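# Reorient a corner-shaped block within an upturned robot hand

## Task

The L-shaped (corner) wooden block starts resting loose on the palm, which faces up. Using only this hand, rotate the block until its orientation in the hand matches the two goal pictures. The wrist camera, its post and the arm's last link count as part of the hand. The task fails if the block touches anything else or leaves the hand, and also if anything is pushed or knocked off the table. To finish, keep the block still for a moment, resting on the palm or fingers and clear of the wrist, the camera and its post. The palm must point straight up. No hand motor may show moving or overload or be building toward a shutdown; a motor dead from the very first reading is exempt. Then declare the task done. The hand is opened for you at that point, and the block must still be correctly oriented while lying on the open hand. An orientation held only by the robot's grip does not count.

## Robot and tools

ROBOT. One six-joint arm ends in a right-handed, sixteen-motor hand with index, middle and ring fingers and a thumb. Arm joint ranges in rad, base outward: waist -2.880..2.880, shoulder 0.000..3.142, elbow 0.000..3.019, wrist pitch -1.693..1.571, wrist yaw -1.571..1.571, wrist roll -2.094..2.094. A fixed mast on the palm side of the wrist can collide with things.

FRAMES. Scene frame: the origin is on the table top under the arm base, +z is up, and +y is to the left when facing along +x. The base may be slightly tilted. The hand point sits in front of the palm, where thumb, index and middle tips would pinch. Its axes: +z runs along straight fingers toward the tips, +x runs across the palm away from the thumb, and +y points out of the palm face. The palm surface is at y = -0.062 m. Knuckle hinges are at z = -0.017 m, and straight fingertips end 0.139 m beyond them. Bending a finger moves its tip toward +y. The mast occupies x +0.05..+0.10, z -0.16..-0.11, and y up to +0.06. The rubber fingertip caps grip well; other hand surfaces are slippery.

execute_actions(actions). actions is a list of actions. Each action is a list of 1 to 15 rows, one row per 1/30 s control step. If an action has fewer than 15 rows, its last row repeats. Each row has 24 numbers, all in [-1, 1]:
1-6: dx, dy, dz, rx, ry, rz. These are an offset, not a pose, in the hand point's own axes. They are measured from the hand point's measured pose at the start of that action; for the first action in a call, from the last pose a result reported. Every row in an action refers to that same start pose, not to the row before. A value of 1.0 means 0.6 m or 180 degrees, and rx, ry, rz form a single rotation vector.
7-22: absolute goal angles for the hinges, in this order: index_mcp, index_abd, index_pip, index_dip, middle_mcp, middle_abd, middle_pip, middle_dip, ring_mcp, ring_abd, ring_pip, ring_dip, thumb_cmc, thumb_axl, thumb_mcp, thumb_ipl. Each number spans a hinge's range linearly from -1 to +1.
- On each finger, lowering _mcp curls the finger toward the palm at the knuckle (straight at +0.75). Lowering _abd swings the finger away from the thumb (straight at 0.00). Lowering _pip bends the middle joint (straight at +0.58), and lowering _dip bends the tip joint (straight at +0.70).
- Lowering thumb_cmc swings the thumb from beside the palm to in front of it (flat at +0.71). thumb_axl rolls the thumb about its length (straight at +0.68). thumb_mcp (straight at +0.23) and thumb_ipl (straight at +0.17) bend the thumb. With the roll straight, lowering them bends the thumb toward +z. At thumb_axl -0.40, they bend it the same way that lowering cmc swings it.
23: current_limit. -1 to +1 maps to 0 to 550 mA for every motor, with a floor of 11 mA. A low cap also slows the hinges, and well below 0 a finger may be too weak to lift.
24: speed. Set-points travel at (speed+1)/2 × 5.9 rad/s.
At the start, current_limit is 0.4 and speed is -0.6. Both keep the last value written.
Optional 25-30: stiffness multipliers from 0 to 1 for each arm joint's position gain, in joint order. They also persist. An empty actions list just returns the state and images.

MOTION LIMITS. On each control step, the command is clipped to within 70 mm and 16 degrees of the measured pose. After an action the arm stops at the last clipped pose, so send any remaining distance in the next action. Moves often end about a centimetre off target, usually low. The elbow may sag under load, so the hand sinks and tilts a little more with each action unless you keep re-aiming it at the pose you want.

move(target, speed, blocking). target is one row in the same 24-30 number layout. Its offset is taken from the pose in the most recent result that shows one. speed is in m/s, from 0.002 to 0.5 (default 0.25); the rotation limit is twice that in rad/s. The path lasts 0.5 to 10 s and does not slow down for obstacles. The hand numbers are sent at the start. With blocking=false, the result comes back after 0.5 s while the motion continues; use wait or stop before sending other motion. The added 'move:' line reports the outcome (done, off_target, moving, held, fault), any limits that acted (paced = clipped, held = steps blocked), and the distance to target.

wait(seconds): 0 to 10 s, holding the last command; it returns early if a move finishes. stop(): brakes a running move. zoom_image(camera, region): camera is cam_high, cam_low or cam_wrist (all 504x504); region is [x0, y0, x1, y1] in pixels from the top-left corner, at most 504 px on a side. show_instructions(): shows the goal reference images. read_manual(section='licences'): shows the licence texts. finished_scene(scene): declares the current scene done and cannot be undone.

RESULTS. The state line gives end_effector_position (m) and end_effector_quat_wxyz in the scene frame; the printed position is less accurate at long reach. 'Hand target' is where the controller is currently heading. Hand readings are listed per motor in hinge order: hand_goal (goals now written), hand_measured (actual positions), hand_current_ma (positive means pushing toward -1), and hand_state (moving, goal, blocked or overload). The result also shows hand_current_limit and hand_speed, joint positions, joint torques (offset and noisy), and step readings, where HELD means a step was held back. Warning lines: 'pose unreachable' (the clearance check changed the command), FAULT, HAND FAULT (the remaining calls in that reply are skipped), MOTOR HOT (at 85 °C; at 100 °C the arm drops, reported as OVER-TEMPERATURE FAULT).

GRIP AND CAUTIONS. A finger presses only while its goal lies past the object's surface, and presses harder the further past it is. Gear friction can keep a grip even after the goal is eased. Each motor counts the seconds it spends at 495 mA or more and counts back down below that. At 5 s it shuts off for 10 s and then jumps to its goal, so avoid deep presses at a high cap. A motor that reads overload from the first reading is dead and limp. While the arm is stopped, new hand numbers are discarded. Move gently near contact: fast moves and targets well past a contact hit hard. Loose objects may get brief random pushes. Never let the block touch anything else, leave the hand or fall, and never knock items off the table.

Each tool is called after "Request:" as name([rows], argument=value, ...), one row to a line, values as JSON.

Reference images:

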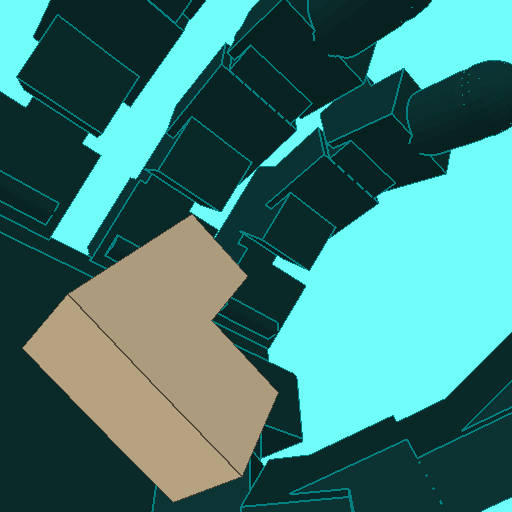

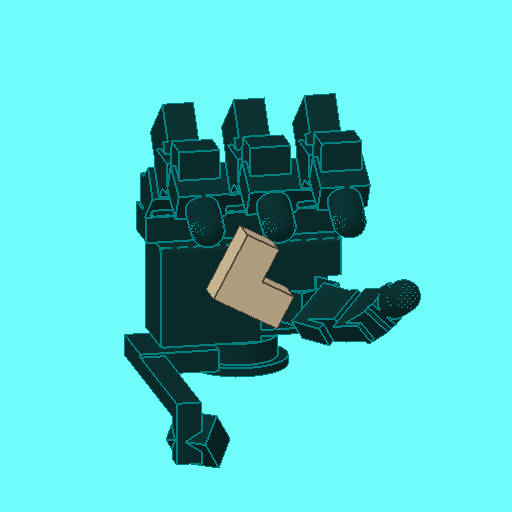

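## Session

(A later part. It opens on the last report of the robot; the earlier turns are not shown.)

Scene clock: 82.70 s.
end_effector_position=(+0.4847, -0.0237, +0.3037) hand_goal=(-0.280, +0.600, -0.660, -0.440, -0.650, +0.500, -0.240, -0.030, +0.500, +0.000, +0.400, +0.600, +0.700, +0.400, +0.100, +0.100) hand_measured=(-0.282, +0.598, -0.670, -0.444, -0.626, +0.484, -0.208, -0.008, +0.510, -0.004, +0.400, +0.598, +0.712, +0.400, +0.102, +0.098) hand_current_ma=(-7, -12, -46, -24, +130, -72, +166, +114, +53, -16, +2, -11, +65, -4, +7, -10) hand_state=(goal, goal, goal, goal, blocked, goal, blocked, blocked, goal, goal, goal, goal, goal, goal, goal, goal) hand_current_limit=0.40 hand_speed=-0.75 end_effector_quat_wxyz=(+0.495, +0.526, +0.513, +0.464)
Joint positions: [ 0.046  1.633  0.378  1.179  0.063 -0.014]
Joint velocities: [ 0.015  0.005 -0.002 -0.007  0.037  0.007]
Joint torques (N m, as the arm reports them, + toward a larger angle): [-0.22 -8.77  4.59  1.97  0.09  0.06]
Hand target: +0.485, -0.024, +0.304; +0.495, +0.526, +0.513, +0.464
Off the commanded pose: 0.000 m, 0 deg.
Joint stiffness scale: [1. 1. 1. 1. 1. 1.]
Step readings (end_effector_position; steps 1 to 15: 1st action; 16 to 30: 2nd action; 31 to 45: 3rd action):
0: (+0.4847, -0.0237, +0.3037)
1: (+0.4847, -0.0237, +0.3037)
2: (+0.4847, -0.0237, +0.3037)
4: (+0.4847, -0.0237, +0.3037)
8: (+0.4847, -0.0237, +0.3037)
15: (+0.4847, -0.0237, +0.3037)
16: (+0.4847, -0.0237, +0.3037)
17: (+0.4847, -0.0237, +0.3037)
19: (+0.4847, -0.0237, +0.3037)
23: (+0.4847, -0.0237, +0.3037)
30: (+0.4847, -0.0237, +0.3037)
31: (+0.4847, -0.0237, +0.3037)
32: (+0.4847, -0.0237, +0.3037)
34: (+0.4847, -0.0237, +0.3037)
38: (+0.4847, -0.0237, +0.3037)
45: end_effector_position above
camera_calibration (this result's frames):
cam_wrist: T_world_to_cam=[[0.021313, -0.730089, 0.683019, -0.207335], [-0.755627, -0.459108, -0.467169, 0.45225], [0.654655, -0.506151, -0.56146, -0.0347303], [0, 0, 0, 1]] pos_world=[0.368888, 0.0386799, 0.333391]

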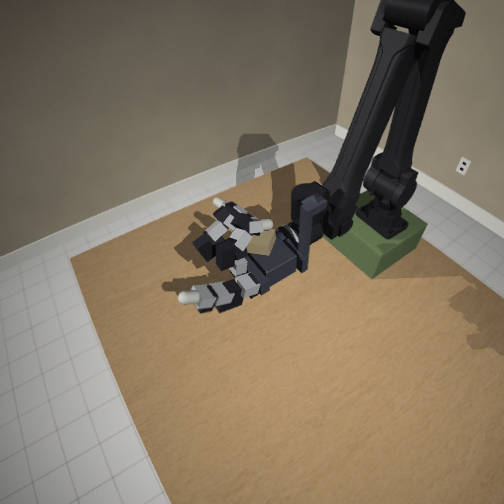

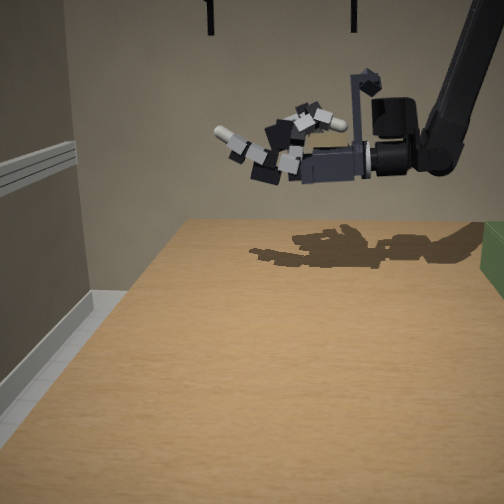

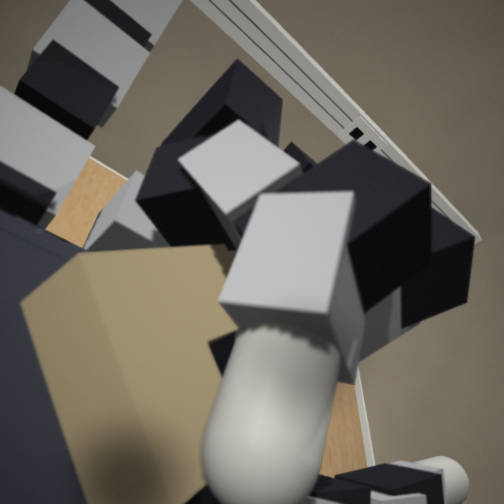

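Request:
execute_actions([
  [[0,0,0,0,0,0, -0.28,0.1,-0.66,-0.44, -0.62,0.48,0.1,0.2, 0.5,0,0.4,0.6, 0.7,0.4,0.1,0.1,0.4,-0.4]],
  [[0,0,0,0,0,0, -0.2,-0.3,-0.66,-0.44, 0.0,0.2,0.4,0.6, 0.5,0,0.4,0.6, 0.7,0.4,0.1,0.1,0.4,0]],
  [[0,0,0,0,0,0, 0.3,-0.3,-0.66,-0.44, 0.5,0,0.4,0.6, 0.5,0,0.4,0.6, 0.7,0.4,0.1,0.1,0.4,0]],
])

Request:
zoom_image(camera="cam_high", region=[180, 160, 340, 300])

Scene clock: 84.73 s.
end_effector_position=(+0.4847, -0.0237, +0.3037) hand_goal=(+0.300, -0.300, -0.660, -0.440, +0.500, +0.000, +0.400, +0.600, +0.500, +0.000, +0.400, +0.600, +0.700, +0.400, +0.100, +0.100) hand_measured=(+0.222, -0.298, -0.660, -0.442, +0.348, +0.004, +0.400, +0.598, +0.510, -0.004, +0.400, +0.598, +0.712, +0.400, +0.102, +0.098) hand_current_ma=(-21, +12, +0, -8, -4, +16, +0, -12, +53, -15, +2, -11, +65, -4, +7, -10) hand_state=(moving, goal, goal, goal, moving, goal, goal, goal, goal, goal, goal, goal, goal, goal, goal, goal) hand_current_limit=0.40 hand_speed=0.00 end_effector_quat_wxyz=(+0.495, +0.526, +0.513, +0.464)
Joint positions: [ 0.046  1.633  0.378  1.179  0.063 -0.014]
Joint velocities: [ 0.005  0.005 -0.012  0.007 -0.007 -0.051]
Joint torques (N m, as the arm reports them, + toward a larger angle): [-0.03 -8.98  4.55  2.    0.08  0.05]
Hand target: +0.485, -0.024, +0.304; +0.495, +0.526, +0.513, +0.464
Off the commanded pose: 0.000 m, 0 deg.
Joint stiffness scale: [1. 1. 1. 1. 1. 1.]
Step readings (end_effector_position; steps 1 to 15: 1st action; 16 to 30: 2nd action; 31 to 45: 3rd action):
0: (+0.4847, -0.0237, +0.3037)
1: (+0.4847, -0.0237, +0.3037)
2: (+0.4847, -0.0237, +0.3037)
4: (+0.4847, -0.0237, +0.3037)
8: (+0.4847, -0.0237, +0.3037)
15: (+0.4847, -0.0237, +0.3037)
16: (+0.4847, -0.0237, +0.3037)
17: (+0.4847, -0.0237, +0.3037)
19: (+0.4847, -0.0237, +0.3037)
23: (+0.4847, -0.0237, +0.3037)
30: (+0.4847, -0.0237, +0.3037)
31: (+0.4847, -0.0237, +0.3037)
32: (+0.4847, -0.0237, +0.3037)
34: (+0.4847, -0.0237, +0.3037)
38: (+0.4847, -0.0237, +0.3037)
45: end_effector_position above
camera_calibration (this result's frames):
cam_wrist: T_world_to_cam=[[0.021313, -0.730089, 0.683019, -0.207335], [-0.755627, -0.459108, -0.467169, 0.45225], [0.654655, -0.506151, -0.56146, -0.0347303], [0, 0, 0, 1]] pos_world=[0.368888, 0.0386799, 0.333391]

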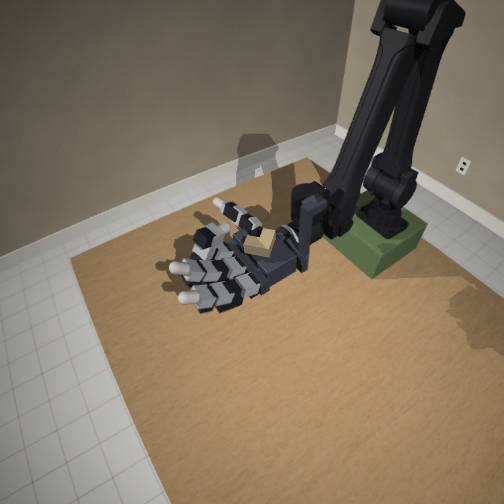

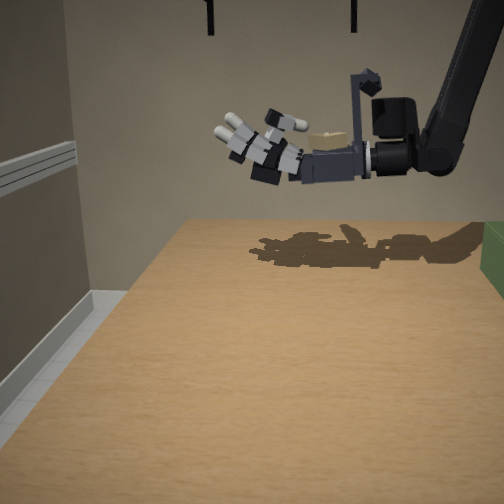

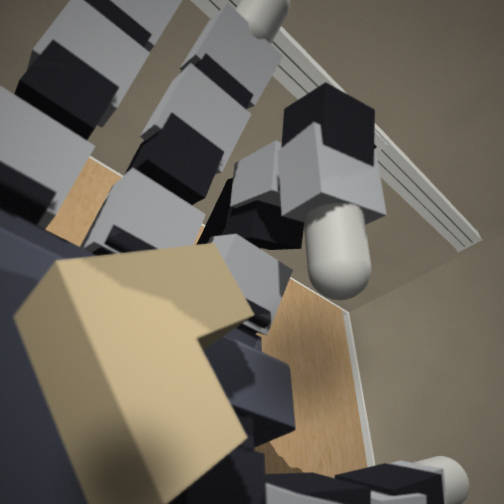

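Region (180, 160, 340, 300) of cam_high's 504x504 image, scaled by 3.150, with more detail than that image has; it fills the top 441 rows of this view, and the rest is white.

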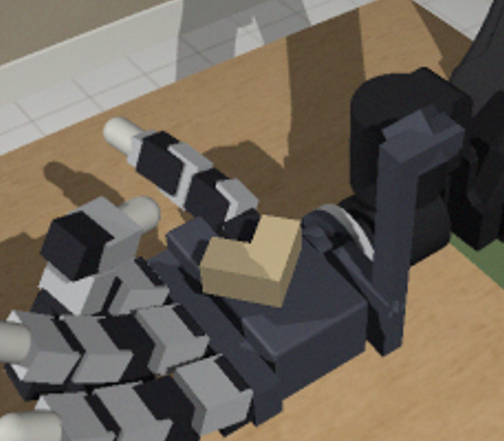

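Request:
execute_actions([
  [[0,0,0,0,0,0, 0.0,-0.3,-0.66,-0.44, -0.3,0.1,0.3,0.5, 0.5,0,0.4,0.6, 0.7,0.4,0.1,0.1,0.4,0.1]],
  [[0,0,0,0,0,0, -0.28,-0.1,-0.66,-0.44, -0.7,0.1,0.0,0.25, 0.5,0,0.4,0.6, 0.7,0.4,0.1,0.1,0.4,-0.2]],
  [[0,0,0,0,0,0, -0.28,0.3,-0.66,-0.44, -0.66,0.1,-0.17,0.03, 0.5,0,0.4,0.6, 0.7,0.4,0.1,0.1,0.4,-0.6]],
  [[0,0,0,0,0,0, -0.28,0.5,-0.66,-0.44, -0.66,0.1,-0.25,-0.03, 0.5,0,0.4,0.6, 0.7,0.4,0.1,0.1,0.4,-0.7]],
  [[0,0,0,0,0,0, -0.28,0.7,-0.66,-0.44, -0.66,0.25,-0.24,-0.03, 0.5,0,0.4,0.6, 0.7,0.4,0.1,0.1,0.4,-0.75]],
  [[0,0,0,0,0,0, -0.28,0.85,-0.66,-0.44, -0.65,0.4,-0.24,-0.03, 0.5,0,0.4,0.6, 0.7,0.4,0.1,0.1,0.4,-0.75]],
])

Request:
zoom_image(camera="cam_high", region=[180, 160, 340, 300])

Scene clock: 89.13 s.
end_effector_position=(+0.4847, -0.0237, +0.3037) hand_goal=(-0.280, +0.850, -0.660, -0.440, -0.650, +0.400, -0.240, -0.030, +0.500, +0.000, +0.400, +0.600, +0.700, +0.400, +0.100, +0.100) hand_measured=(-0.278, +0.848, -0.660, -0.442, -0.630, +0.388, -0.210, -0.010, +0.510, -0.004, +0.400, +0.598, +0.712, +0.400, +0.102, +0.098) hand_current_ma=(+14, -13, +0, -8, +102, -54, +149, +103, +54, -15, +3, -11, +65, -4, +7, -10) hand_state=(goal, goal, goal, goal, goal, goal, blocked, blocked, goal, goal, goal, goal, goal, goal, goal, goal) hand_current_limit=0.40 hand_speed=-0.75 end_effector_quat_wxyz=(+0.495, +0.526, +0.513, +0.464)
Joint positions: [ 0.046  1.633  0.378  1.179  0.063 -0.014]
Joint velocities: [-0.015 -0.005 -0.012 -0.012  0.007  0.11 ]
Joint torques (N m, as the arm reports them, + toward a larger angle): [-0.32 -8.83  4.5   2.    0.09  0.03]
Hand target: +0.485, -0.024, +0.304; +0.495, +0.526, +0.513, +0.464
Off the commanded pose: 0.000 m, 0 deg.
Joint stiffness scale: [1. 1. 1. 1. 1. 1.]
Step readings (end_effector_position; steps 1 to 15: 1st action; 16 to 30: 2nd action; 31 to 45: 3rd action; 46 to 60: 4th action; 61 to 75: 5th action; 76 to 90: 6th action):
0: (+0.4847, -0.0237, +0.3037)
1: (+0.4847, -0.0237, +0.3037)
2: (+0.4847, -0.0237, +0.3037)
4: (+0.4847, -0.0237, +0.3037)
8: (+0.4847, -0.0237, +0.3037)
15: (+0.4847, -0.0237, +0.3037)
16: (+0.4847, -0.0237, +0.3037)
17: (+0.4847, -0.0237, +0.3037)
19: (+0.4847, -0.0237, +0.3037)
23: (+0.4847, -0.0237, +0.3037)
30: (+0.4847, -0.0237, +0.3037)
31: (+0.4847, -0.0237, +0.3037)
32: (+0.4847, -0.0237, +0.3037)
34: (+0.4847, -0.0237, +0.3037)
38: (+0.4847, -0.0237, +0.3037)
45: (+0.4847, -0.0237, +0.3037)
46: (+0.4847, -0.0237, +0.3037)
47: (+0.4847, -0.0237, +0.3037)
49: (+0.4847, -0.0237, +0.3037)
53: (+0.4847, -0.0237, +0.3037)
60: (+0.4847, -0.0237, +0.3037)
61: (+0.4847, -0.0237, +0.3037)
62: (+0.4847, -0.0237, +0.3037)
64: (+0.4847, -0.0237, +0.3037)
68: (+0.4847, -0.0237, +0.3037)
75: (+0.4847, -0.0237, +0.3037)
76: (+0.4847, -0.0237, +0.3037)
77: (+0.4847, -0.0237, +0.3037)
79: (+0.4847, -0.0237, +0.3037)
83: (+0.4847, -0.0237, +0.3037)
90: end_effector_position above
camera_calibration (this result's frames):
cam_wrist: T_world_to_cam=[[0.021313, -0.730089, 0.683019, -0.207335], [-0.755627, -0.459108, -0.467169, 0.45225], [0.654655, -0.506151, -0.56146, -0.0347303], [0, 0, 0, 1]] pos_world=[0.368888, 0.0386799, 0.333391]

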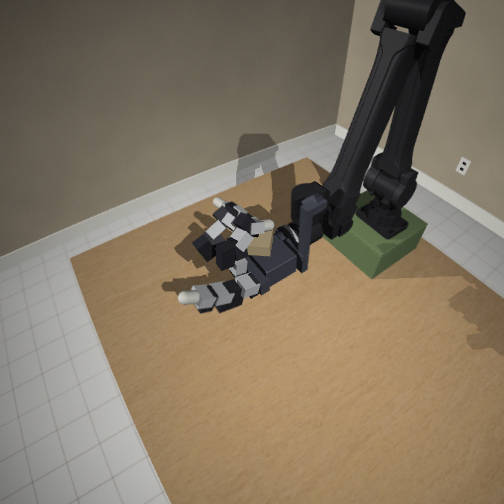

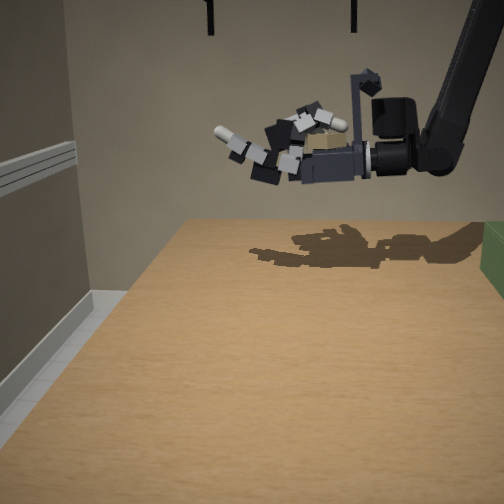

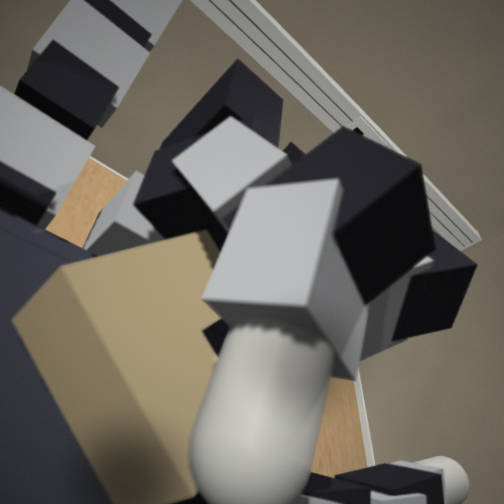

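Region (180, 160, 340, 300) of cam_high's 504x504 image, scaled by 3.150, with more detail than that image has; it fills the top 441 rows of this view, and the rest is white.

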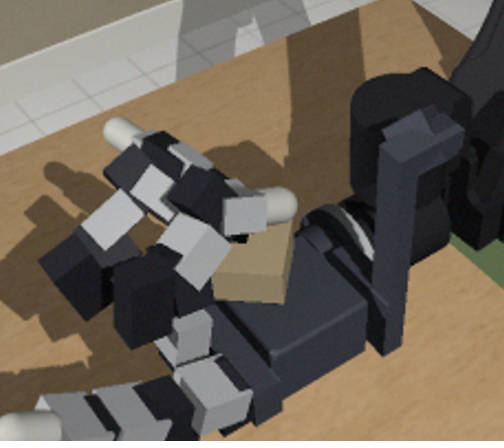

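Request:
execute_actions([
  [[0,0,0,0,0,0, -0.28,0.85,-0.66,-0.44, -0.66,0.55,-0.25,-0.04, 0.5,0,0.4,0.6, 0.7,0.4,0.1,0.1,0.4,-0.75]],
  [[0,0,0,0,0,0, -0.28,0.85,-0.66,-0.44, -0.66,0.72,-0.25,-0.04, 0.5,0,0.4,0.6, 0.7,0.4,0.1,0.1,0.4,-0.75]],
  [[0,0,0,0,0,0, -0.28,0.85,-0.66,-0.44, -0.66,0.72,-0.25,-0.04, 0.5,0,0.4,0.6, 0.7,0.4,0.1,0.1,0.4,-0.75]],
])

Request:
zoom_image(camera="cam_high", region=[180, 160, 340, 300])

Scene clock: 91.07 s.
end_effector_position=(+0.4847, -0.0237, +0.3037) hand_goal=(-0.280, +0.850, -0.660, -0.440, -0.660, +0.720, -0.250, -0.040, +0.500, +0.000, +0.400, +0.600, +0.700, +0.400, +0.100, +0.100) hand_measured=(-0.280, +0.844, -0.660, -0.448, -0.624, +0.520, -0.208, -0.010, +0.510, -0.004, +0.400, +0.598, +0.712, +0.400, +0.102, +0.098) hand_current_ma=(+4, -28, -1, -41, +198, -385, +206, +152, +54, -15, +3, -11, +65, -4, +7, -10) hand_state=(goal, goal, goal, goal, blocked, blocked, blocked, blocked, goal, goal, goal, goal, goal, goal, goal, goal) hand_current_limit=0.40 hand_speed=-0.75 end_effector_quat_wxyz=(+0.495, +0.526, +0.513, +0.464)
Joint positions: [ 0.046  1.633  0.378  1.179  0.063 -0.014]
Joint velocities: [-0.015 -0.005  0.002 -0.007  0.007 -0.037]
Joint torques (N m, as the arm reports them, + toward a larger angle): [-0.16 -9.02  4.55  1.97  0.09  0.01]
Hand target: +0.485, -0.024, +0.304; +0.495, +0.526, +0.513, +0.464
Off the commanded pose: 0.000 m, 0 deg.
Joint stiffness scale: [1. 1. 1. 1. 1. 1.]
Step readings (end_effector_position; steps 1 to 15: 1st action; 16 to 30: 2nd action; 31 to 45: 3rd action):
0: (+0.4847, -0.0237, +0.3037)
1: (+0.4847, -0.0237, +0.3037)
2: (+0.4847, -0.0237, +0.3037)
4: (+0.4847, -0.0237, +0.3037)
8: (+0.4847, -0.0237, +0.3037)
15: (+0.4847, -0.0237, +0.3037)
16: (+0.4847, -0.0237, +0.3037)
17: (+0.4847, -0.0237, +0.3037)
19: (+0.4847, -0.0237, +0.3037)
23: (+0.4847, -0.0237, +0.3037)
30: (+0.4847, -0.0237, +0.3037)
31: (+0.4847, -0.0237, +0.3037)
32: (+0.4847, -0.0237, +0.3037)
34: (+0.4847, -0.0237, +0.3037)
38: (+0.4847, -0.0237, +0.3037)
45: end_effector_position above
camera_calibration (this result's frames):
cam_wrist: T_world_to_cam=[[0.021313, -0.730089, 0.683019, -0.207335], [-0.755627, -0.459108, -0.467169, 0.45225], [0.654655, -0.506151, -0.56146, -0.0347303], [0, 0, 0, 1]] pos_world=[0.368888, 0.0386799, 0.333391]

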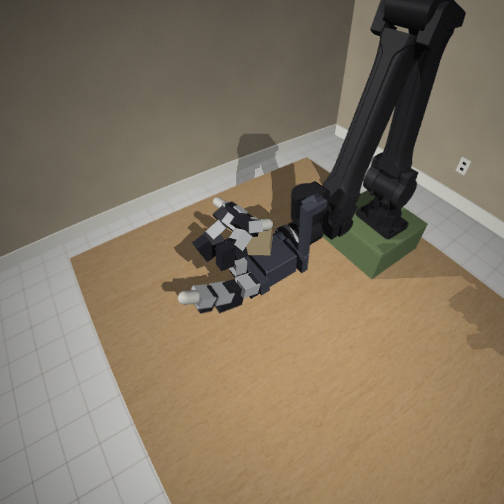

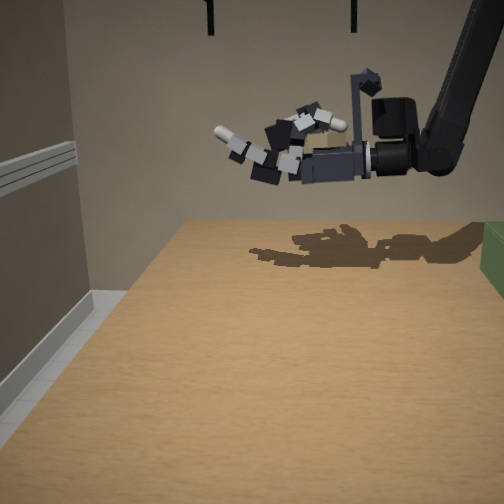

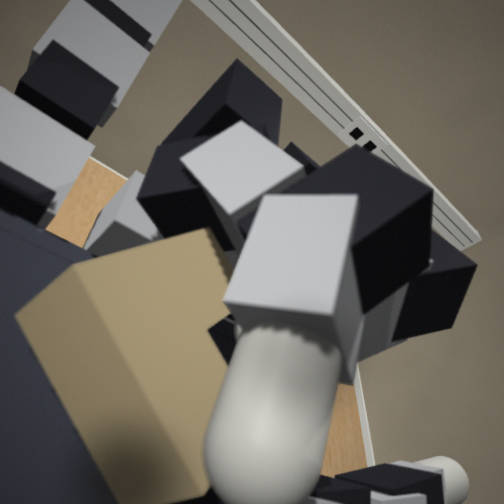

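Region (180, 160, 340, 300) of cam_high's 504x504 image, scaled by 3.150, with more detail than that image has; it fills the top 441 rows of this view, and the rest is white.

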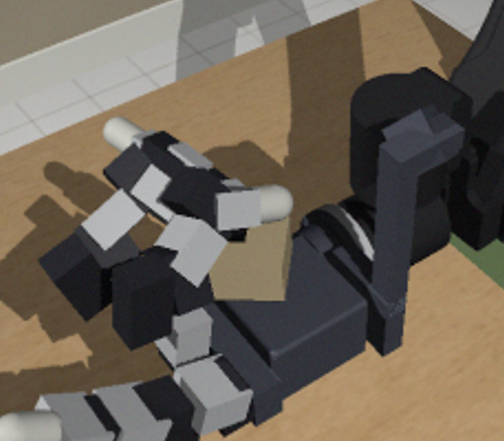

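Request:
execute_actions([
  [[0,0,0,0,0,0, -0.2,0.1,-0.66,-0.44, -0.65,0.52,-0.24,-0.03, 0.5,0,0.4,0.6, 0.7,0.4,0.1,0.1,0.4,-0.6]],
  [[0,0,0,0,0,0, 0.2,-0.2,-0.66,-0.44, -0.66,0.65,-0.25,-0.04, 0.5,0,0.4,0.6, 0.7,0.4,0.1,0.1,0.4,-0.6]],
  [[0,0,0,0,0,0, 0.3,-0.3,-0.66,-0.44, -0.66,0.8,-0.26,-0.04, 0.5,0,0.4,0.6, 0.7,0.4,0.1,0.1,0.4,-0.75]],
  [[0,0,0,0,0,0, 0.3,-0.3,-0.66,-0.44, -0.66,0.8,-0.26,-0.04, 0.5,0,0.4,0.6, 0.7,0.4,0.1,0.1,0.4,-0.75]],
])

Request:
zoom_image(camera="cam_high", region=[180, 160, 340, 300])

Scene clock: 93.53 s.
end_effector_position=(+0.4847, -0.0237, +0.3037) hand_goal=(+0.300, -0.300, -0.660, -0.440, -0.660, +0.800, -0.260, -0.040, +0.500, +0.000, +0.400, +0.600, +0.700, +0.400, +0.100, +0.100) hand_measured=(+0.304, -0.298, -0.666, -0.442, -0.608, +0.764, -0.196, -0.004, +0.510, -0.004, +0.400, +0.598, +0.712, +0.400, +0.102, +0.098) hand_current_ma=(+24, +13, -28, -13, +276, -160, +318, +183, +54, -15, +3, -11, +65, -4, +7, -10) hand_state=(goal, goal, goal, goal, blocked, blocked, blocked, blocked, goal, goal, goal, goal, goal, goal, goal, goal) hand_current_limit=0.40 hand_speed=-0.75 end_effector_quat_wxyz=(+0.495, +0.526, +0.513, +0.464)
Joint positions: [ 0.046  1.633  0.378  1.179  0.063 -0.014]
Joint velocities: [-0.005 -0.005  0.002 -0.007  0.022 -0.007]
Joint torques (N m, as the arm reports them, + toward a larger angle): [-0.1  -9.33  4.51  2.09  0.11  0.05]
Hand target: +0.485, -0.024, +0.304; +0.495, +0.526, +0.513, +0.464
Off the commanded pose: 0.000 m, 0 deg.
Joint stiffness scale: [1. 1. 1. 1. 1. 1.]
Step readings (end_effector_position; steps 1 to 15: 1st action; 16 to 30: 2nd action; 31 to 45: 3rd action; 46 to 60: 4th action):
0: (+0.4847, -0.0237, +0.3037)
1: (+0.4847, -0.0237, +0.3037)
2: (+0.4847, -0.0237, +0.3037)
4: (+0.4847, -0.0237, +0.3037)
8: (+0.4847, -0.0237, +0.3037)
15: (+0.4847, -0.0237, +0.3037)
16: (+0.4847, -0.0237, +0.3037)
17: (+0.4847, -0.0237, +0.3037)
19: (+0.4847, -0.0237, +0.3037)
23: (+0.4847, -0.0237, +0.3037)
30: (+0.4847, -0.0237, +0.3037)
31: (+0.4847, -0.0237, +0.3037)
32: (+0.4847, -0.0237, +0.3037)
34: (+0.4847, -0.0237, +0.3037)
38: (+0.4847, -0.0237, +0.3037)
45: (+0.4847, -0.0237, +0.3037)
46: (+0.4847, -0.0237, +0.3037)
47: (+0.4847, -0.0237, +0.3037)
49: (+0.4847, -0.0237, +0.3037)
53: (+0.4847, -0.0237, +0.3037)
60: end_effector_position above
camera_calibration (this result's frames):
cam_wrist: T_world_to_cam=[[0.021313, -0.730089, 0.683019, -0.207335], [-0.755627, -0.459108, -0.467169, 0.45225], [0.654655, -0.506151, -0.56146, -0.0347303], [0, 0, 0, 1]] pos_world=[0.368888, 0.0386799, 0.333391]

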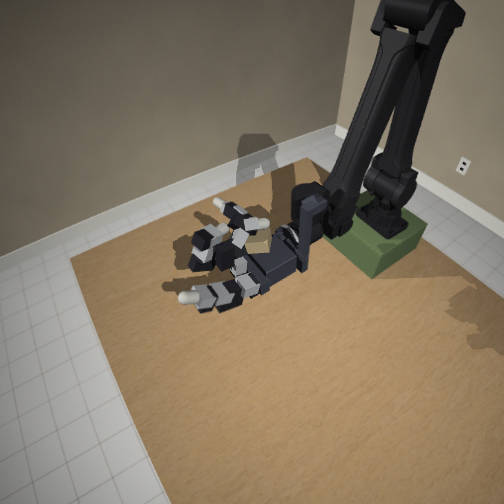

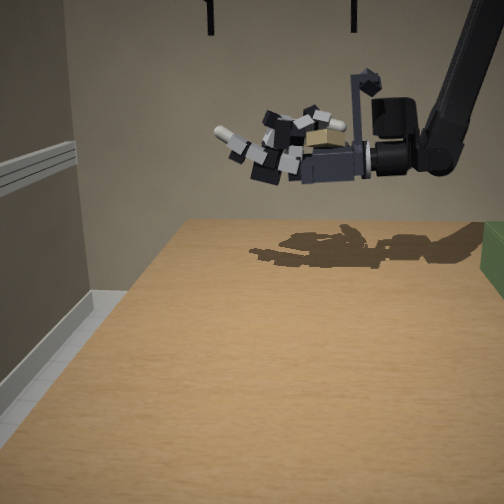

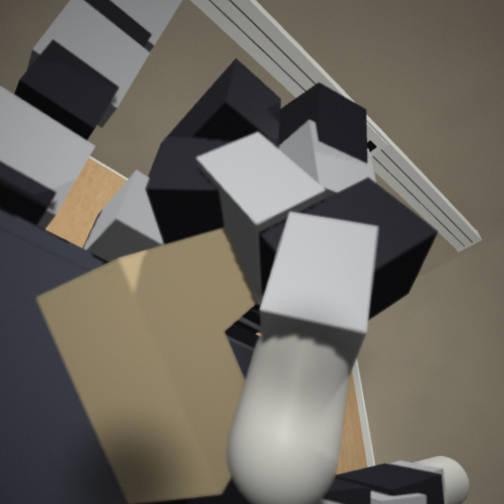

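Region (180, 160, 340, 300) of cam_high's 504x504 image, scaled by 3.150, with more detail than that image has; it fills the top 441 rows of this view, and the rest is white.

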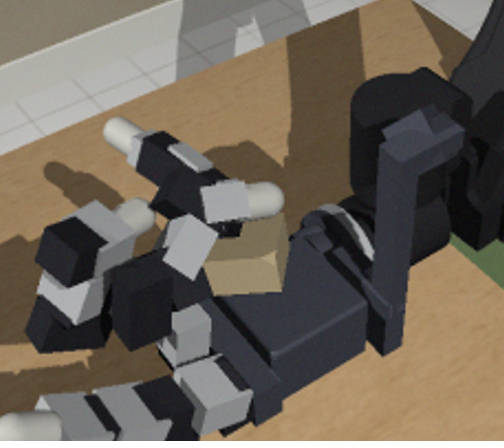

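Request:
execute_actions([
  [[0,0,0,0,0,0, 0.4,-0.3,0,0.2, -0.61,0.76,0.1,0.2, 0.5,0,0.4,0.6, 0.7,0.4,0.1,0.1,0.4,-0.4]],
  [[0,0,0,0,0,0, 0.5,0,0.4,0.6, 0.0,0.3,0.4,0.6, 0.5,0,0.4,0.6, 0.7,0.4,0.1,0.1,0.4,0]],
  [[0,0,0,0,0,0, 0.5,0,0.4,0.6, 0.5,0,0.4,0.6, 0.5,0,0.4,0.6, 0.7,0.4,0.1,0.1,0.4,0]],
])

Request:
zoom_image(camera="cam_high", region=[180, 160, 340, 300])

Scene clock: 95.33 s.
end_effector_position=(+0.4847, -0.0237, +0.3037) hand_goal=(+0.500, +0.000, +0.400, +0.600, +0.500, +0.000, +0.400, +0.600, +0.500, +0.000, +0.400, +0.600, +0.700, +0.400, +0.100, +0.100) hand_measured=(+0.510, -0.002, +0.400, +0.598, +0.368, +0.004, +0.400, +0.598, +0.510, -0.004, +0.400, +0.598, +0.712, +0.400, +0.102, +0.098) hand_current_ma=(+53, -14, +2, -11, -4, +16, +0, -12, +54, -15, +3, -11, +65, -4, +7, -10) hand_state=(goal, goal, goal, goal, moving, goal, goal, goal, goal, goal, goal, goal, goal, goal, goal, goal) hand_current_limit=0.40 hand_speed=0.00 end_effector_quat_wxyz=(+0.495, +0.526, +0.513, +0.464)
Joint positions: [ 0.046  1.633  0.378  1.179  0.063 -0.014]
Joint velocities: [-0.005 -0.005 -0.022 -0.002  0.022 -0.095]
Joint torques (N m, as the arm reports them, + toward a larger angle): [-0.09 -9.21  4.59  2.11  0.1   0.03]
Hand target: +0.485, -0.024, +0.304; +0.495, +0.526, +0.513, +0.464
Off the commanded pose: 0.000 m, 0 deg.
Joint stiffness scale: [1. 1. 1. 1. 1. 1.]
Step readings (end_effector_position; steps 1 to 15: 1st action; 16 to 30: 2nd action; 31 to 45: 3rd action):
0: (+0.4847, -0.0237, +0.3037)
1: (+0.4847, -0.0237, +0.3037)
2: (+0.4847, -0.0237, +0.3037)
4: (+0.4847, -0.0237, +0.3037)
8: (+0.4847, -0.0237, +0.3037)
15: (+0.4847, -0.0237, +0.3037)
16: (+0.4847, -0.0237, +0.3037)
17: (+0.4847, -0.0237, +0.3037)
19: (+0.4847, -0.0237, +0.3037)
23: (+0.4847, -0.0237, +0.3037)
30: (+0.4847, -0.0237, +0.3037)
31: (+0.4847, -0.0237, +0.3037)
32: (+0.4847, -0.0237, +0.3037)
34: (+0.4847, -0.0237, +0.3037)
38: (+0.4847, -0.0237, +0.3037)
45: end_effector_position above
camera_calibration (this result's frames):
cam_wrist: T_world_to_cam=[[0.021313, -0.730089, 0.683019, -0.207335], [-0.755627, -0.459108, -0.467169, 0.45225], [0.654655, -0.506151, -0.56146, -0.0347303], [0, 0, 0, 1]] pos_world=[0.368888, 0.0386799, 0.333391]

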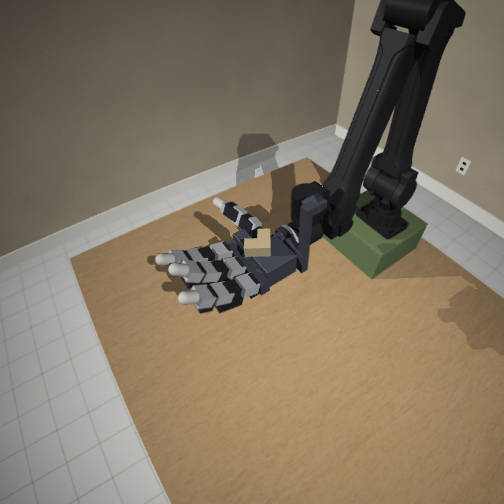

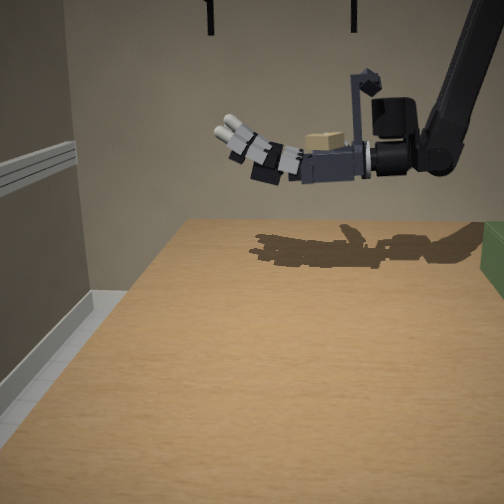

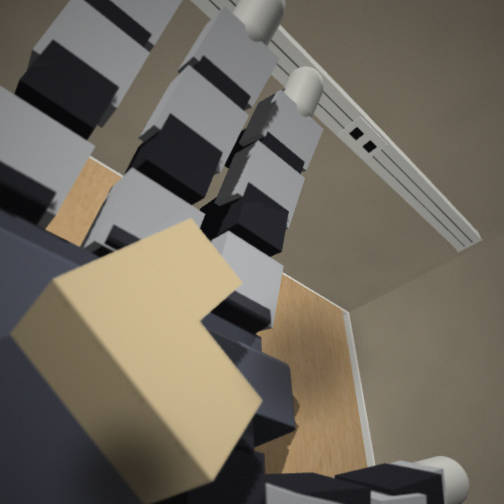

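Region (180, 160, 340, 300) of cam_high's 504x504 image, scaled by 3.150, with more detail than that image has; it fills the top 441 rows of this view, and the rest is white.

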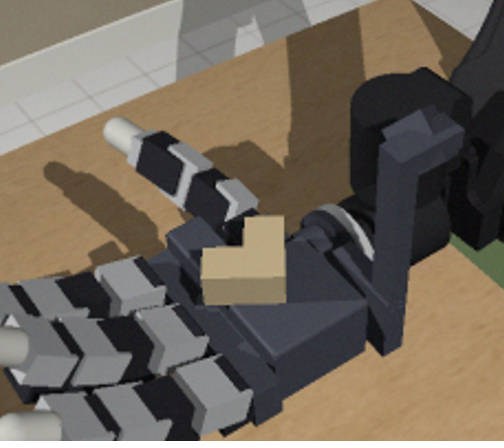

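Request:
move(target=[0,0.015,0,-0.028,0,0.0, 0.5,0,0.4,0.6, -0.3,0.25,0.3,0.5, 0.5,0,0.4,0.6, 0.7,0.4,0.1,0.1,0.4,0], speed=0.05)

Request:
zoom_image(camera="cam_low", region=[270, 90, 400, 190])

Scene clock: 97.50 s.
end_effector_position=(+0.4813, -0.0238, +0.3028) hand_goal=(+0.500, +0.000, +0.400, +0.600, -0.300, +0.250, +0.300, +0.500, +0.500, +0.000, +0.400, +0.600, +0.700, +0.400, +0.100, +0.100) hand_measured=(+0.510, -0.002, +0.400, +0.598, -0.292, +0.248, +0.304, +0.502, +0.510, -0.004, +0.400, +0.598, +0.712, +0.400, +0.102, +0.098) hand_current_ma=(+53, -10, +2, -11, +48, -9, +15, +13, +54, -15, +3, -11, +65, -4, +7, -10) hand_state=(goal, goal, goal, goal, goal, goal, goal, goal, goal, goal, goal, goal, goal, goal, goal, goal) hand_current_limit=0.40 hand_speed=0.00 end_effector_quat_wxyz=(+0.507, +0.515, +0.500, +0.478)
Joint positions: [ 0.046  1.696  0.378  1.292  0.063 -0.014]
Joint velocities: [-0.015 -0.005  0.007 -0.002 -0.022  0.081]
Joint torques (N m, as the arm reports them, + toward a larger angle): [-0.2  -8.88  5.6   3.15  0.01 -0.01]
Hand target: +0.485, -0.024, +0.313; +0.518, +0.504, +0.491, +0.486
Off the commanded pose: 0.011 m, 2 deg.
Joint stiffness scale: [1. 1. 1. 1. 1. 1.]
move: off_target
camera_calibration (this result's frames):
cam_wrist: T_world_to_cam=[[-0.0125705, -0.730732, 0.682549, -0.19026], [-0.731548, -0.458628, -0.504478, 0.449002], [0.681674, -0.505659, -0.5288, -0.0559673], [0, 0, 0, 1]] pos_world=[0.364226, 0.0385954, 0.326778]

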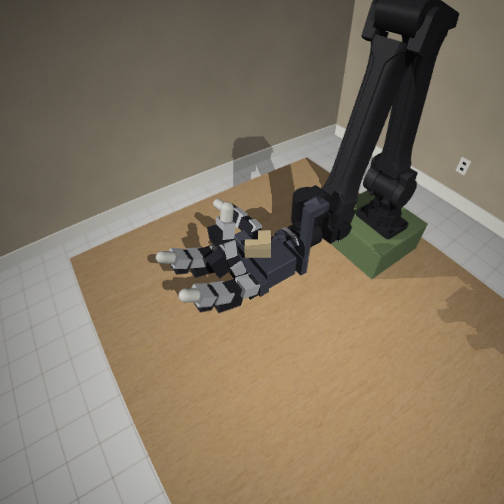

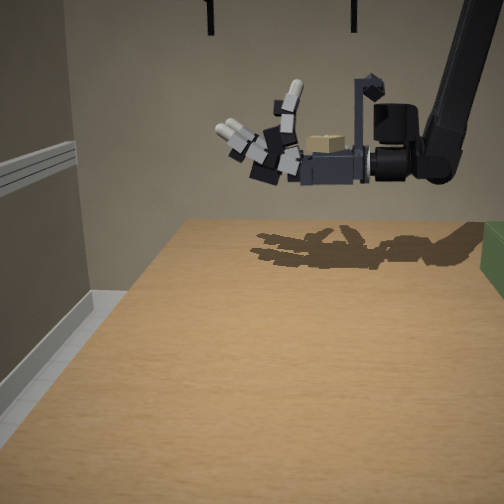

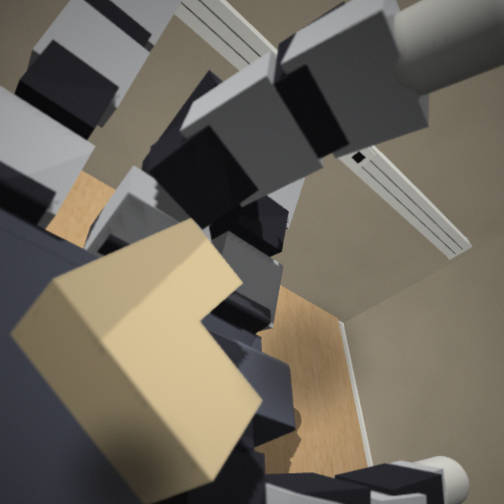

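Region (270, 90, 400, 190) of cam_low's 504x504 image, scaled by 3.877, with more detail than that image has; it fills the top 388 rows of this view, and the rest is white.

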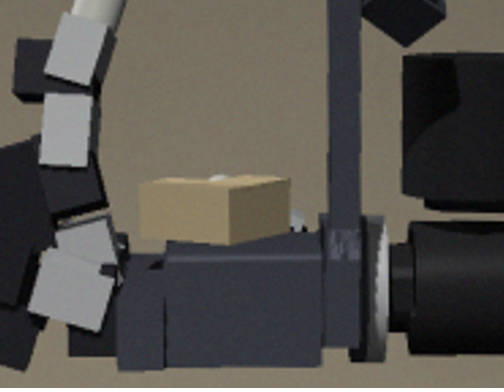

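Request:
execute_actions([
  [[0,0,0,0,0,0, 0.5,0,0.4,0.6, -0.7,0.3,0.0,0.25, 0.5,0,0.4,0.6, 0.7,0.4,0.1,0.1,0.4,-0.2]],
  [[0,0,0,0,0,0, 0.5,0,0.4,0.6, -0.66,0.3,-0.17,0.03, 0.5,0,0.4,0.6, 0.7,0.4,0.1,0.1,0.4,-0.6]],
  [[0,0,0,0,0,0, 0.5,0,0.4,0.6, -0.66,0.3,-0.25,-0.03, 0.5,0,0.4,0.6, 0.7,0.4,0.1,0.1,0.4,-0.7]],
  [[0,0,0,0,0,0, 0.5,0,0.4,0.6, -0.66,0.55,-0.25,-0.03, 0.5,0,0.4,0.6, 0.7,0.4,0.1,0.1,0.4,-0.75]],
  [[0,0,0,0,0,0, 0.5,0,0.4,0.6, -0.62,0.54,0.1,0.2, 0.5,0,0.4,0.6, 0.7,0.4,0.1,0.1,0.4,-0.4]],
  [[0,0,0,0,0,0, 0.5,0,0.4,0.6, 0.2,0.2,0.4,0.6, 0.5,0,0.4,0.6, 0.7,0.4,0.1,0.1,0.4,0.1]],
])

Scene clock: 108.47 s.
end_effector_position=(+0.4813, -0.0238, +0.3028) hand_goal=(+0.500, +0.000, +0.400, +0.600, +0.200, +0.200, +0.400, +0.600, +0.500, +0.000, +0.400, +0.600, +0.700, +0.400, +0.100, +0.100) hand_measured=(+0.510, -0.002, +0.400, +0.598, -0.200, +0.206, +0.398, +0.594, +0.510, -0.004, +0.400, +0.598, +0.712, +0.400, +0.102, +0.098) hand_current_ma=(+53, -10, +2, -11, -37, +27, -11, -3, +54, -15, +3, -11, +65, -4, +7, -10) hand_state=(goal, goal, goal, goal, moving, goal, goal, moving, goal, goal, goal, goal, goal, goal, goal, goal) hand_current_limit=0.40 hand_speed=0.10 end_effector_quat_wxyz=(+0.507, +0.515, +0.500, +0.478)
Joint positions: [ 0.046  1.696  0.378  1.292  0.063 -0.014]
Joint velocities: [-0.015 -0.015 -0.007 -0.002 -0.022 -0.051]
Joint torques (N m, as the arm reports them, + toward a larger angle): [ 0.09 -9.39  4.09  2.07  0.06  0.06]
Hand target: +0.481, -0.024, +0.303; +0.507, +0.515, +0.500, +0.478
Off the commanded pose: 0.000 m, 0 deg.
Joint stiffness scale: [1. 1. 1. 1. 1. 1.]
Step readings (end_effector_position; steps 1 to 15: 1st action; 16 to 30: 2nd action; 31 to 45: 3rd action; 46 to 60: 4th action; 61 to 75: 5th action; 76 to 90: 6th action):
0: (+0.4813, -0.0238, +0.3028)
1: (+0.4813, -0.0238, +0.3028)
2: (+0.4813, -0.0238, +0.3028)
4: (+0.4813, -0.0238, +0.3028)
8: (+0.4813, -0.0238, +0.3028)
15: (+0.4813, -0.0238, +0.3028)
16: (+0.4813, -0.0238, +0.3028)
17: (+0.4813, -0.0238, +0.3028)
19: (+0.4813, -0.0238, +0.3028)
23: (+0.4813, -0.0238, +0.3028)
30: (+0.4813, -0.0238, +0.3028)
31: (+0.4813, -0.0238, +0.3028)
32: (+0.4813, -0.0238, +0.3028)
34: (+0.4813, -0.0238, +0.3028)
38: (+0.4813, -0.0238, +0.3028)
45: (+0.4813, -0.0238, +0.3028)
46: (+0.4813, -0.0238, +0.3028)
47: (+0.4813, -0.0238, +0.3028)
49: (+0.4813, -0.0238, +0.3028)
53: (+0.4813, -0.0238, +0.3028)
60: (+0.4813, -0.0238, +0.3028)
61: (+0.4813, -0.0238, +0.3028)
62: (+0.4813, -0.0238, +0.3028)
64: (+0.4813, -0.0238, +0.3028)
68: (+0.4813, -0.0238, +0.3028)
75: (+0.4813, -0.0238, +0.3028)
76: (+0.4813, -0.0238, +0.3028)
77: (+0.4813, -0.0238, +0.3028)
79: (+0.4813, -0.0238, +0.3028)
83: (+0.4813, -0.0238, +0.3028)
90: end_effector_position above
camera_calibration (this result's frames):
cam_wrist: T_world_to_cam=[[-0.0125705, -0.730732, 0.682549, -0.19026], [-0.731548, -0.458628, -0.504478, 0.449002], [0.681674, -0.505659, -0.5288, -0.0559673], [0, 0, 0, 1]] pos_world=[0.364226, 0.0385954, 0.326778]

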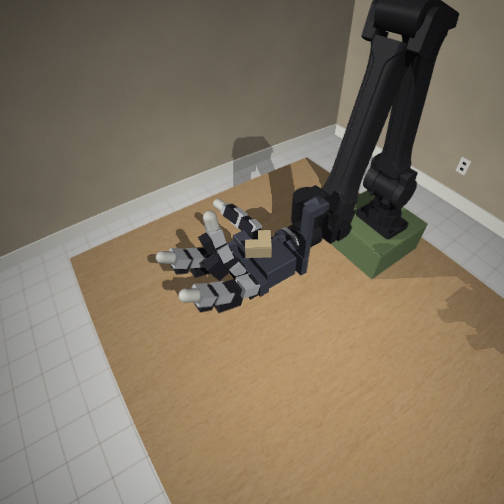

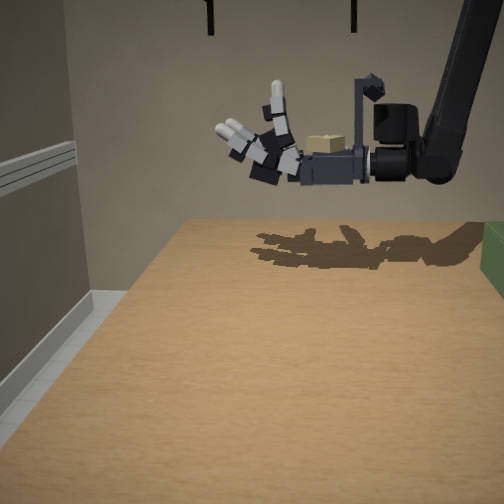

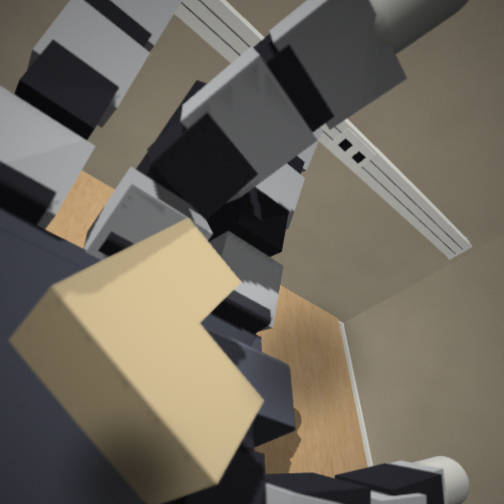

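Request:
execute_actions([
  [[0,0,0,0,0,0, 0.5,0,0.4,0.6, -0.7,0.05,0.0,0.25, 0.5,0,0.4,0.6, 0.7,0.4,0.1,0.1,0.4,0.2]],
  [[0,0,0,0,0,0, 0.5,0,0.4,0.6, -0.68,0.05,-0.17,0.03, 0.5,0,0.4,0.6, 0.7,0.4,0.1,0.1,0.4,-0.4]],
  [[0,0,0,0,0,0, 0.5,0,0.4,0.6, -0.67,0.05,-0.25,-0.03, 0.5,0,0.4,0.6, 0.7,0.4,0.1,0.1,0.4,-0.7]],
  [[0,0,0,0,0,0, 0.5,0,0.4,0.6, -0.67,0.3,-0.25,-0.03, 0.5,0,0.4,0.6, 0.7,0.4,0.1,0.1,0.4,-0.75]],
  [[0,0,0,0,0,0, 0.5,0,0.4,0.6, -0.62,0.29,0.1,0.2, 0.5,0,0.4,0.6, 0.7,0.4,0.1,0.1,0.4,-0.4]],
  [[0,0,0,0,0,0, 0.5,0,0.4,0.6, 0.2,0.1,0.4,0.6, 0.5,0,0.4,0.6, 0.7,0.4,0.1,0.1,0.4,0.3]],
  [[0,0,0,0,0,0, 0.5,0,0.4,0.6, 0.5,0,0.4,0.6, 0.5,0,0.4,0.6, 0.7,0.4,0.1,0.1,0.4,0.3]],
])

Scene clock: 113.10 s.
end_effector_position=(+0.4813, -0.0238, +0.3028) hand_goal=(+0.500, +0.000, +0.400, +0.600, +0.500, +0.000, +0.400, +0.600, +0.500, +0.000, +0.400, +0.600, +0.700, +0.400, +0.100, +0.100) hand_measured=(+0.510, -0.002, +0.400, +0.598, +0.338, +0.004, +0.400, +0.598, +0.510, -0.004, +0.400, +0.598, +0.712, +0.400, +0.102, +0.098) hand_current_ma=(+53, -10, +2, -11, -6, +16, -1, -12, +54, -15, +3, -11, +65, -4, +7, -10) hand_state=(goal, goal, goal, goal, moving, goal, goal, goal, goal, goal, goal, goal, goal, goal, goal, goal) hand_current_limit=0.40 hand_speed=0.30 end_effector_quat_wxyz=(+0.507, +0.515, +0.500, +0.478)
Joint positions: [ 0.046  1.696  0.378  1.292  0.063 -0.014]
Joint velocities: [ 0.005 -0.005  0.007 -0.002 -0.022 -0.007]
Joint torques (N m, as the arm reports them, + toward a larger angle): [-0.17 -9.55  4.19  2.15  0.09  0.06]
Hand target: +0.481, -0.024, +0.303; +0.507, +0.515, +0.500, +0.478
Off the commanded pose: 0.000 m, 0 deg.
Joint stiffness scale: [1. 1. 1. 1. 1. 1.]
Step readings (end_effector_position; steps 1 to 15: 1st action; 16 to 30: 2nd action; 31 to 45: 3rd action; 46 to 60: 4th action; 61 to 75: 5th action; 76 to 90: 6th action; 91 to 105: 7th action):
0: (+0.4813, -0.0238, +0.3028)
1: (+0.4813, -0.0238, +0.3028)
2: (+0.4813, -0.0238, +0.3028)
4: (+0.4813, -0.0238, +0.3028)
8: (+0.4813, -0.0238, +0.3028)
15: (+0.4813, -0.0238, +0.3028)
16: (+0.4813, -0.0238, +0.3028)
17: (+0.4813, -0.0238, +0.3028)
19: (+0.4813, -0.0238, +0.3028)
23: (+0.4813, -0.0238, +0.3028)
30: (+0.4813, -0.0238, +0.3028)
31: (+0.4813, -0.0238, +0.3028)
32: (+0.4813, -0.0238, +0.3028)
34: (+0.4813, -0.0238, +0.3028)
38: (+0.4813, -0.0238, +0.3028)
45: (+0.4813, -0.0238, +0.3028)
46: (+0.4813, -0.0238, +0.3028)
47: (+0.4813, -0.0238, +0.3028)
49: (+0.4813, -0.0238, +0.3028)
53: (+0.4813, -0.0238, +0.3028)
60: (+0.4813, -0.0238, +0.3028)
61: (+0.4813, -0.0238, +0.3028)
62: (+0.4813, -0.0238, +0.3028)
64: (+0.4813, -0.0238, +0.3028)
68: (+0.4813, -0.0238, +0.3028)
75: (+0.4813, -0.0238, +0.3028)
76: (+0.4813, -0.0238, +0.3028)
77: (+0.4813, -0.0238, +0.3028)
79: (+0.4813, -0.0238, +0.3028)
83: (+0.4813, -0.0238, +0.3028)
90: (+0.4813, -0.0238, +0.3028)
91: (+0.4813, -0.0238, +0.3028)
92: (+0.4813, -0.0238, +0.3028)
94: (+0.4813, -0.0238, +0.3028)
98: (+0.4813, -0.0238, +0.3028)
105: end_effector_position above
camera_calibration (this result's frames):
cam_wrist: T_world_to_cam=[[-0.0125705, -0.730732, 0.682549, -0.19026], [-0.731548, -0.458628, -0.504478, 0.449002], [0.681674, -0.505659, -0.5288, -0.0559673], [0, 0, 0, 1]] pos_world=[0.364226, 0.0385954, 0.326778]

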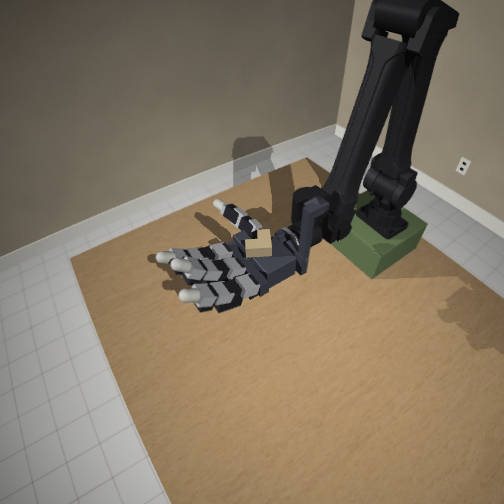

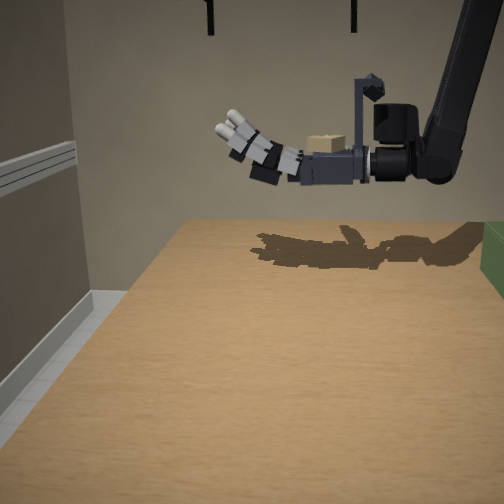

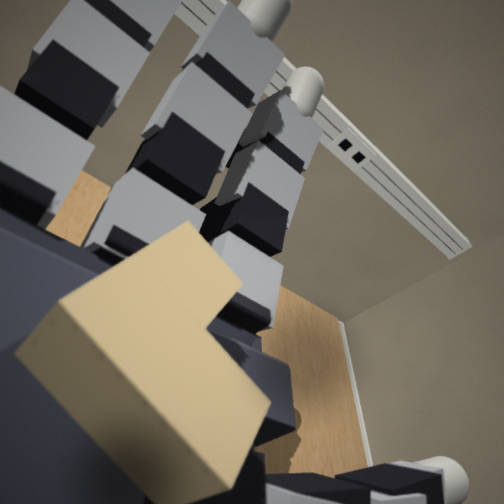

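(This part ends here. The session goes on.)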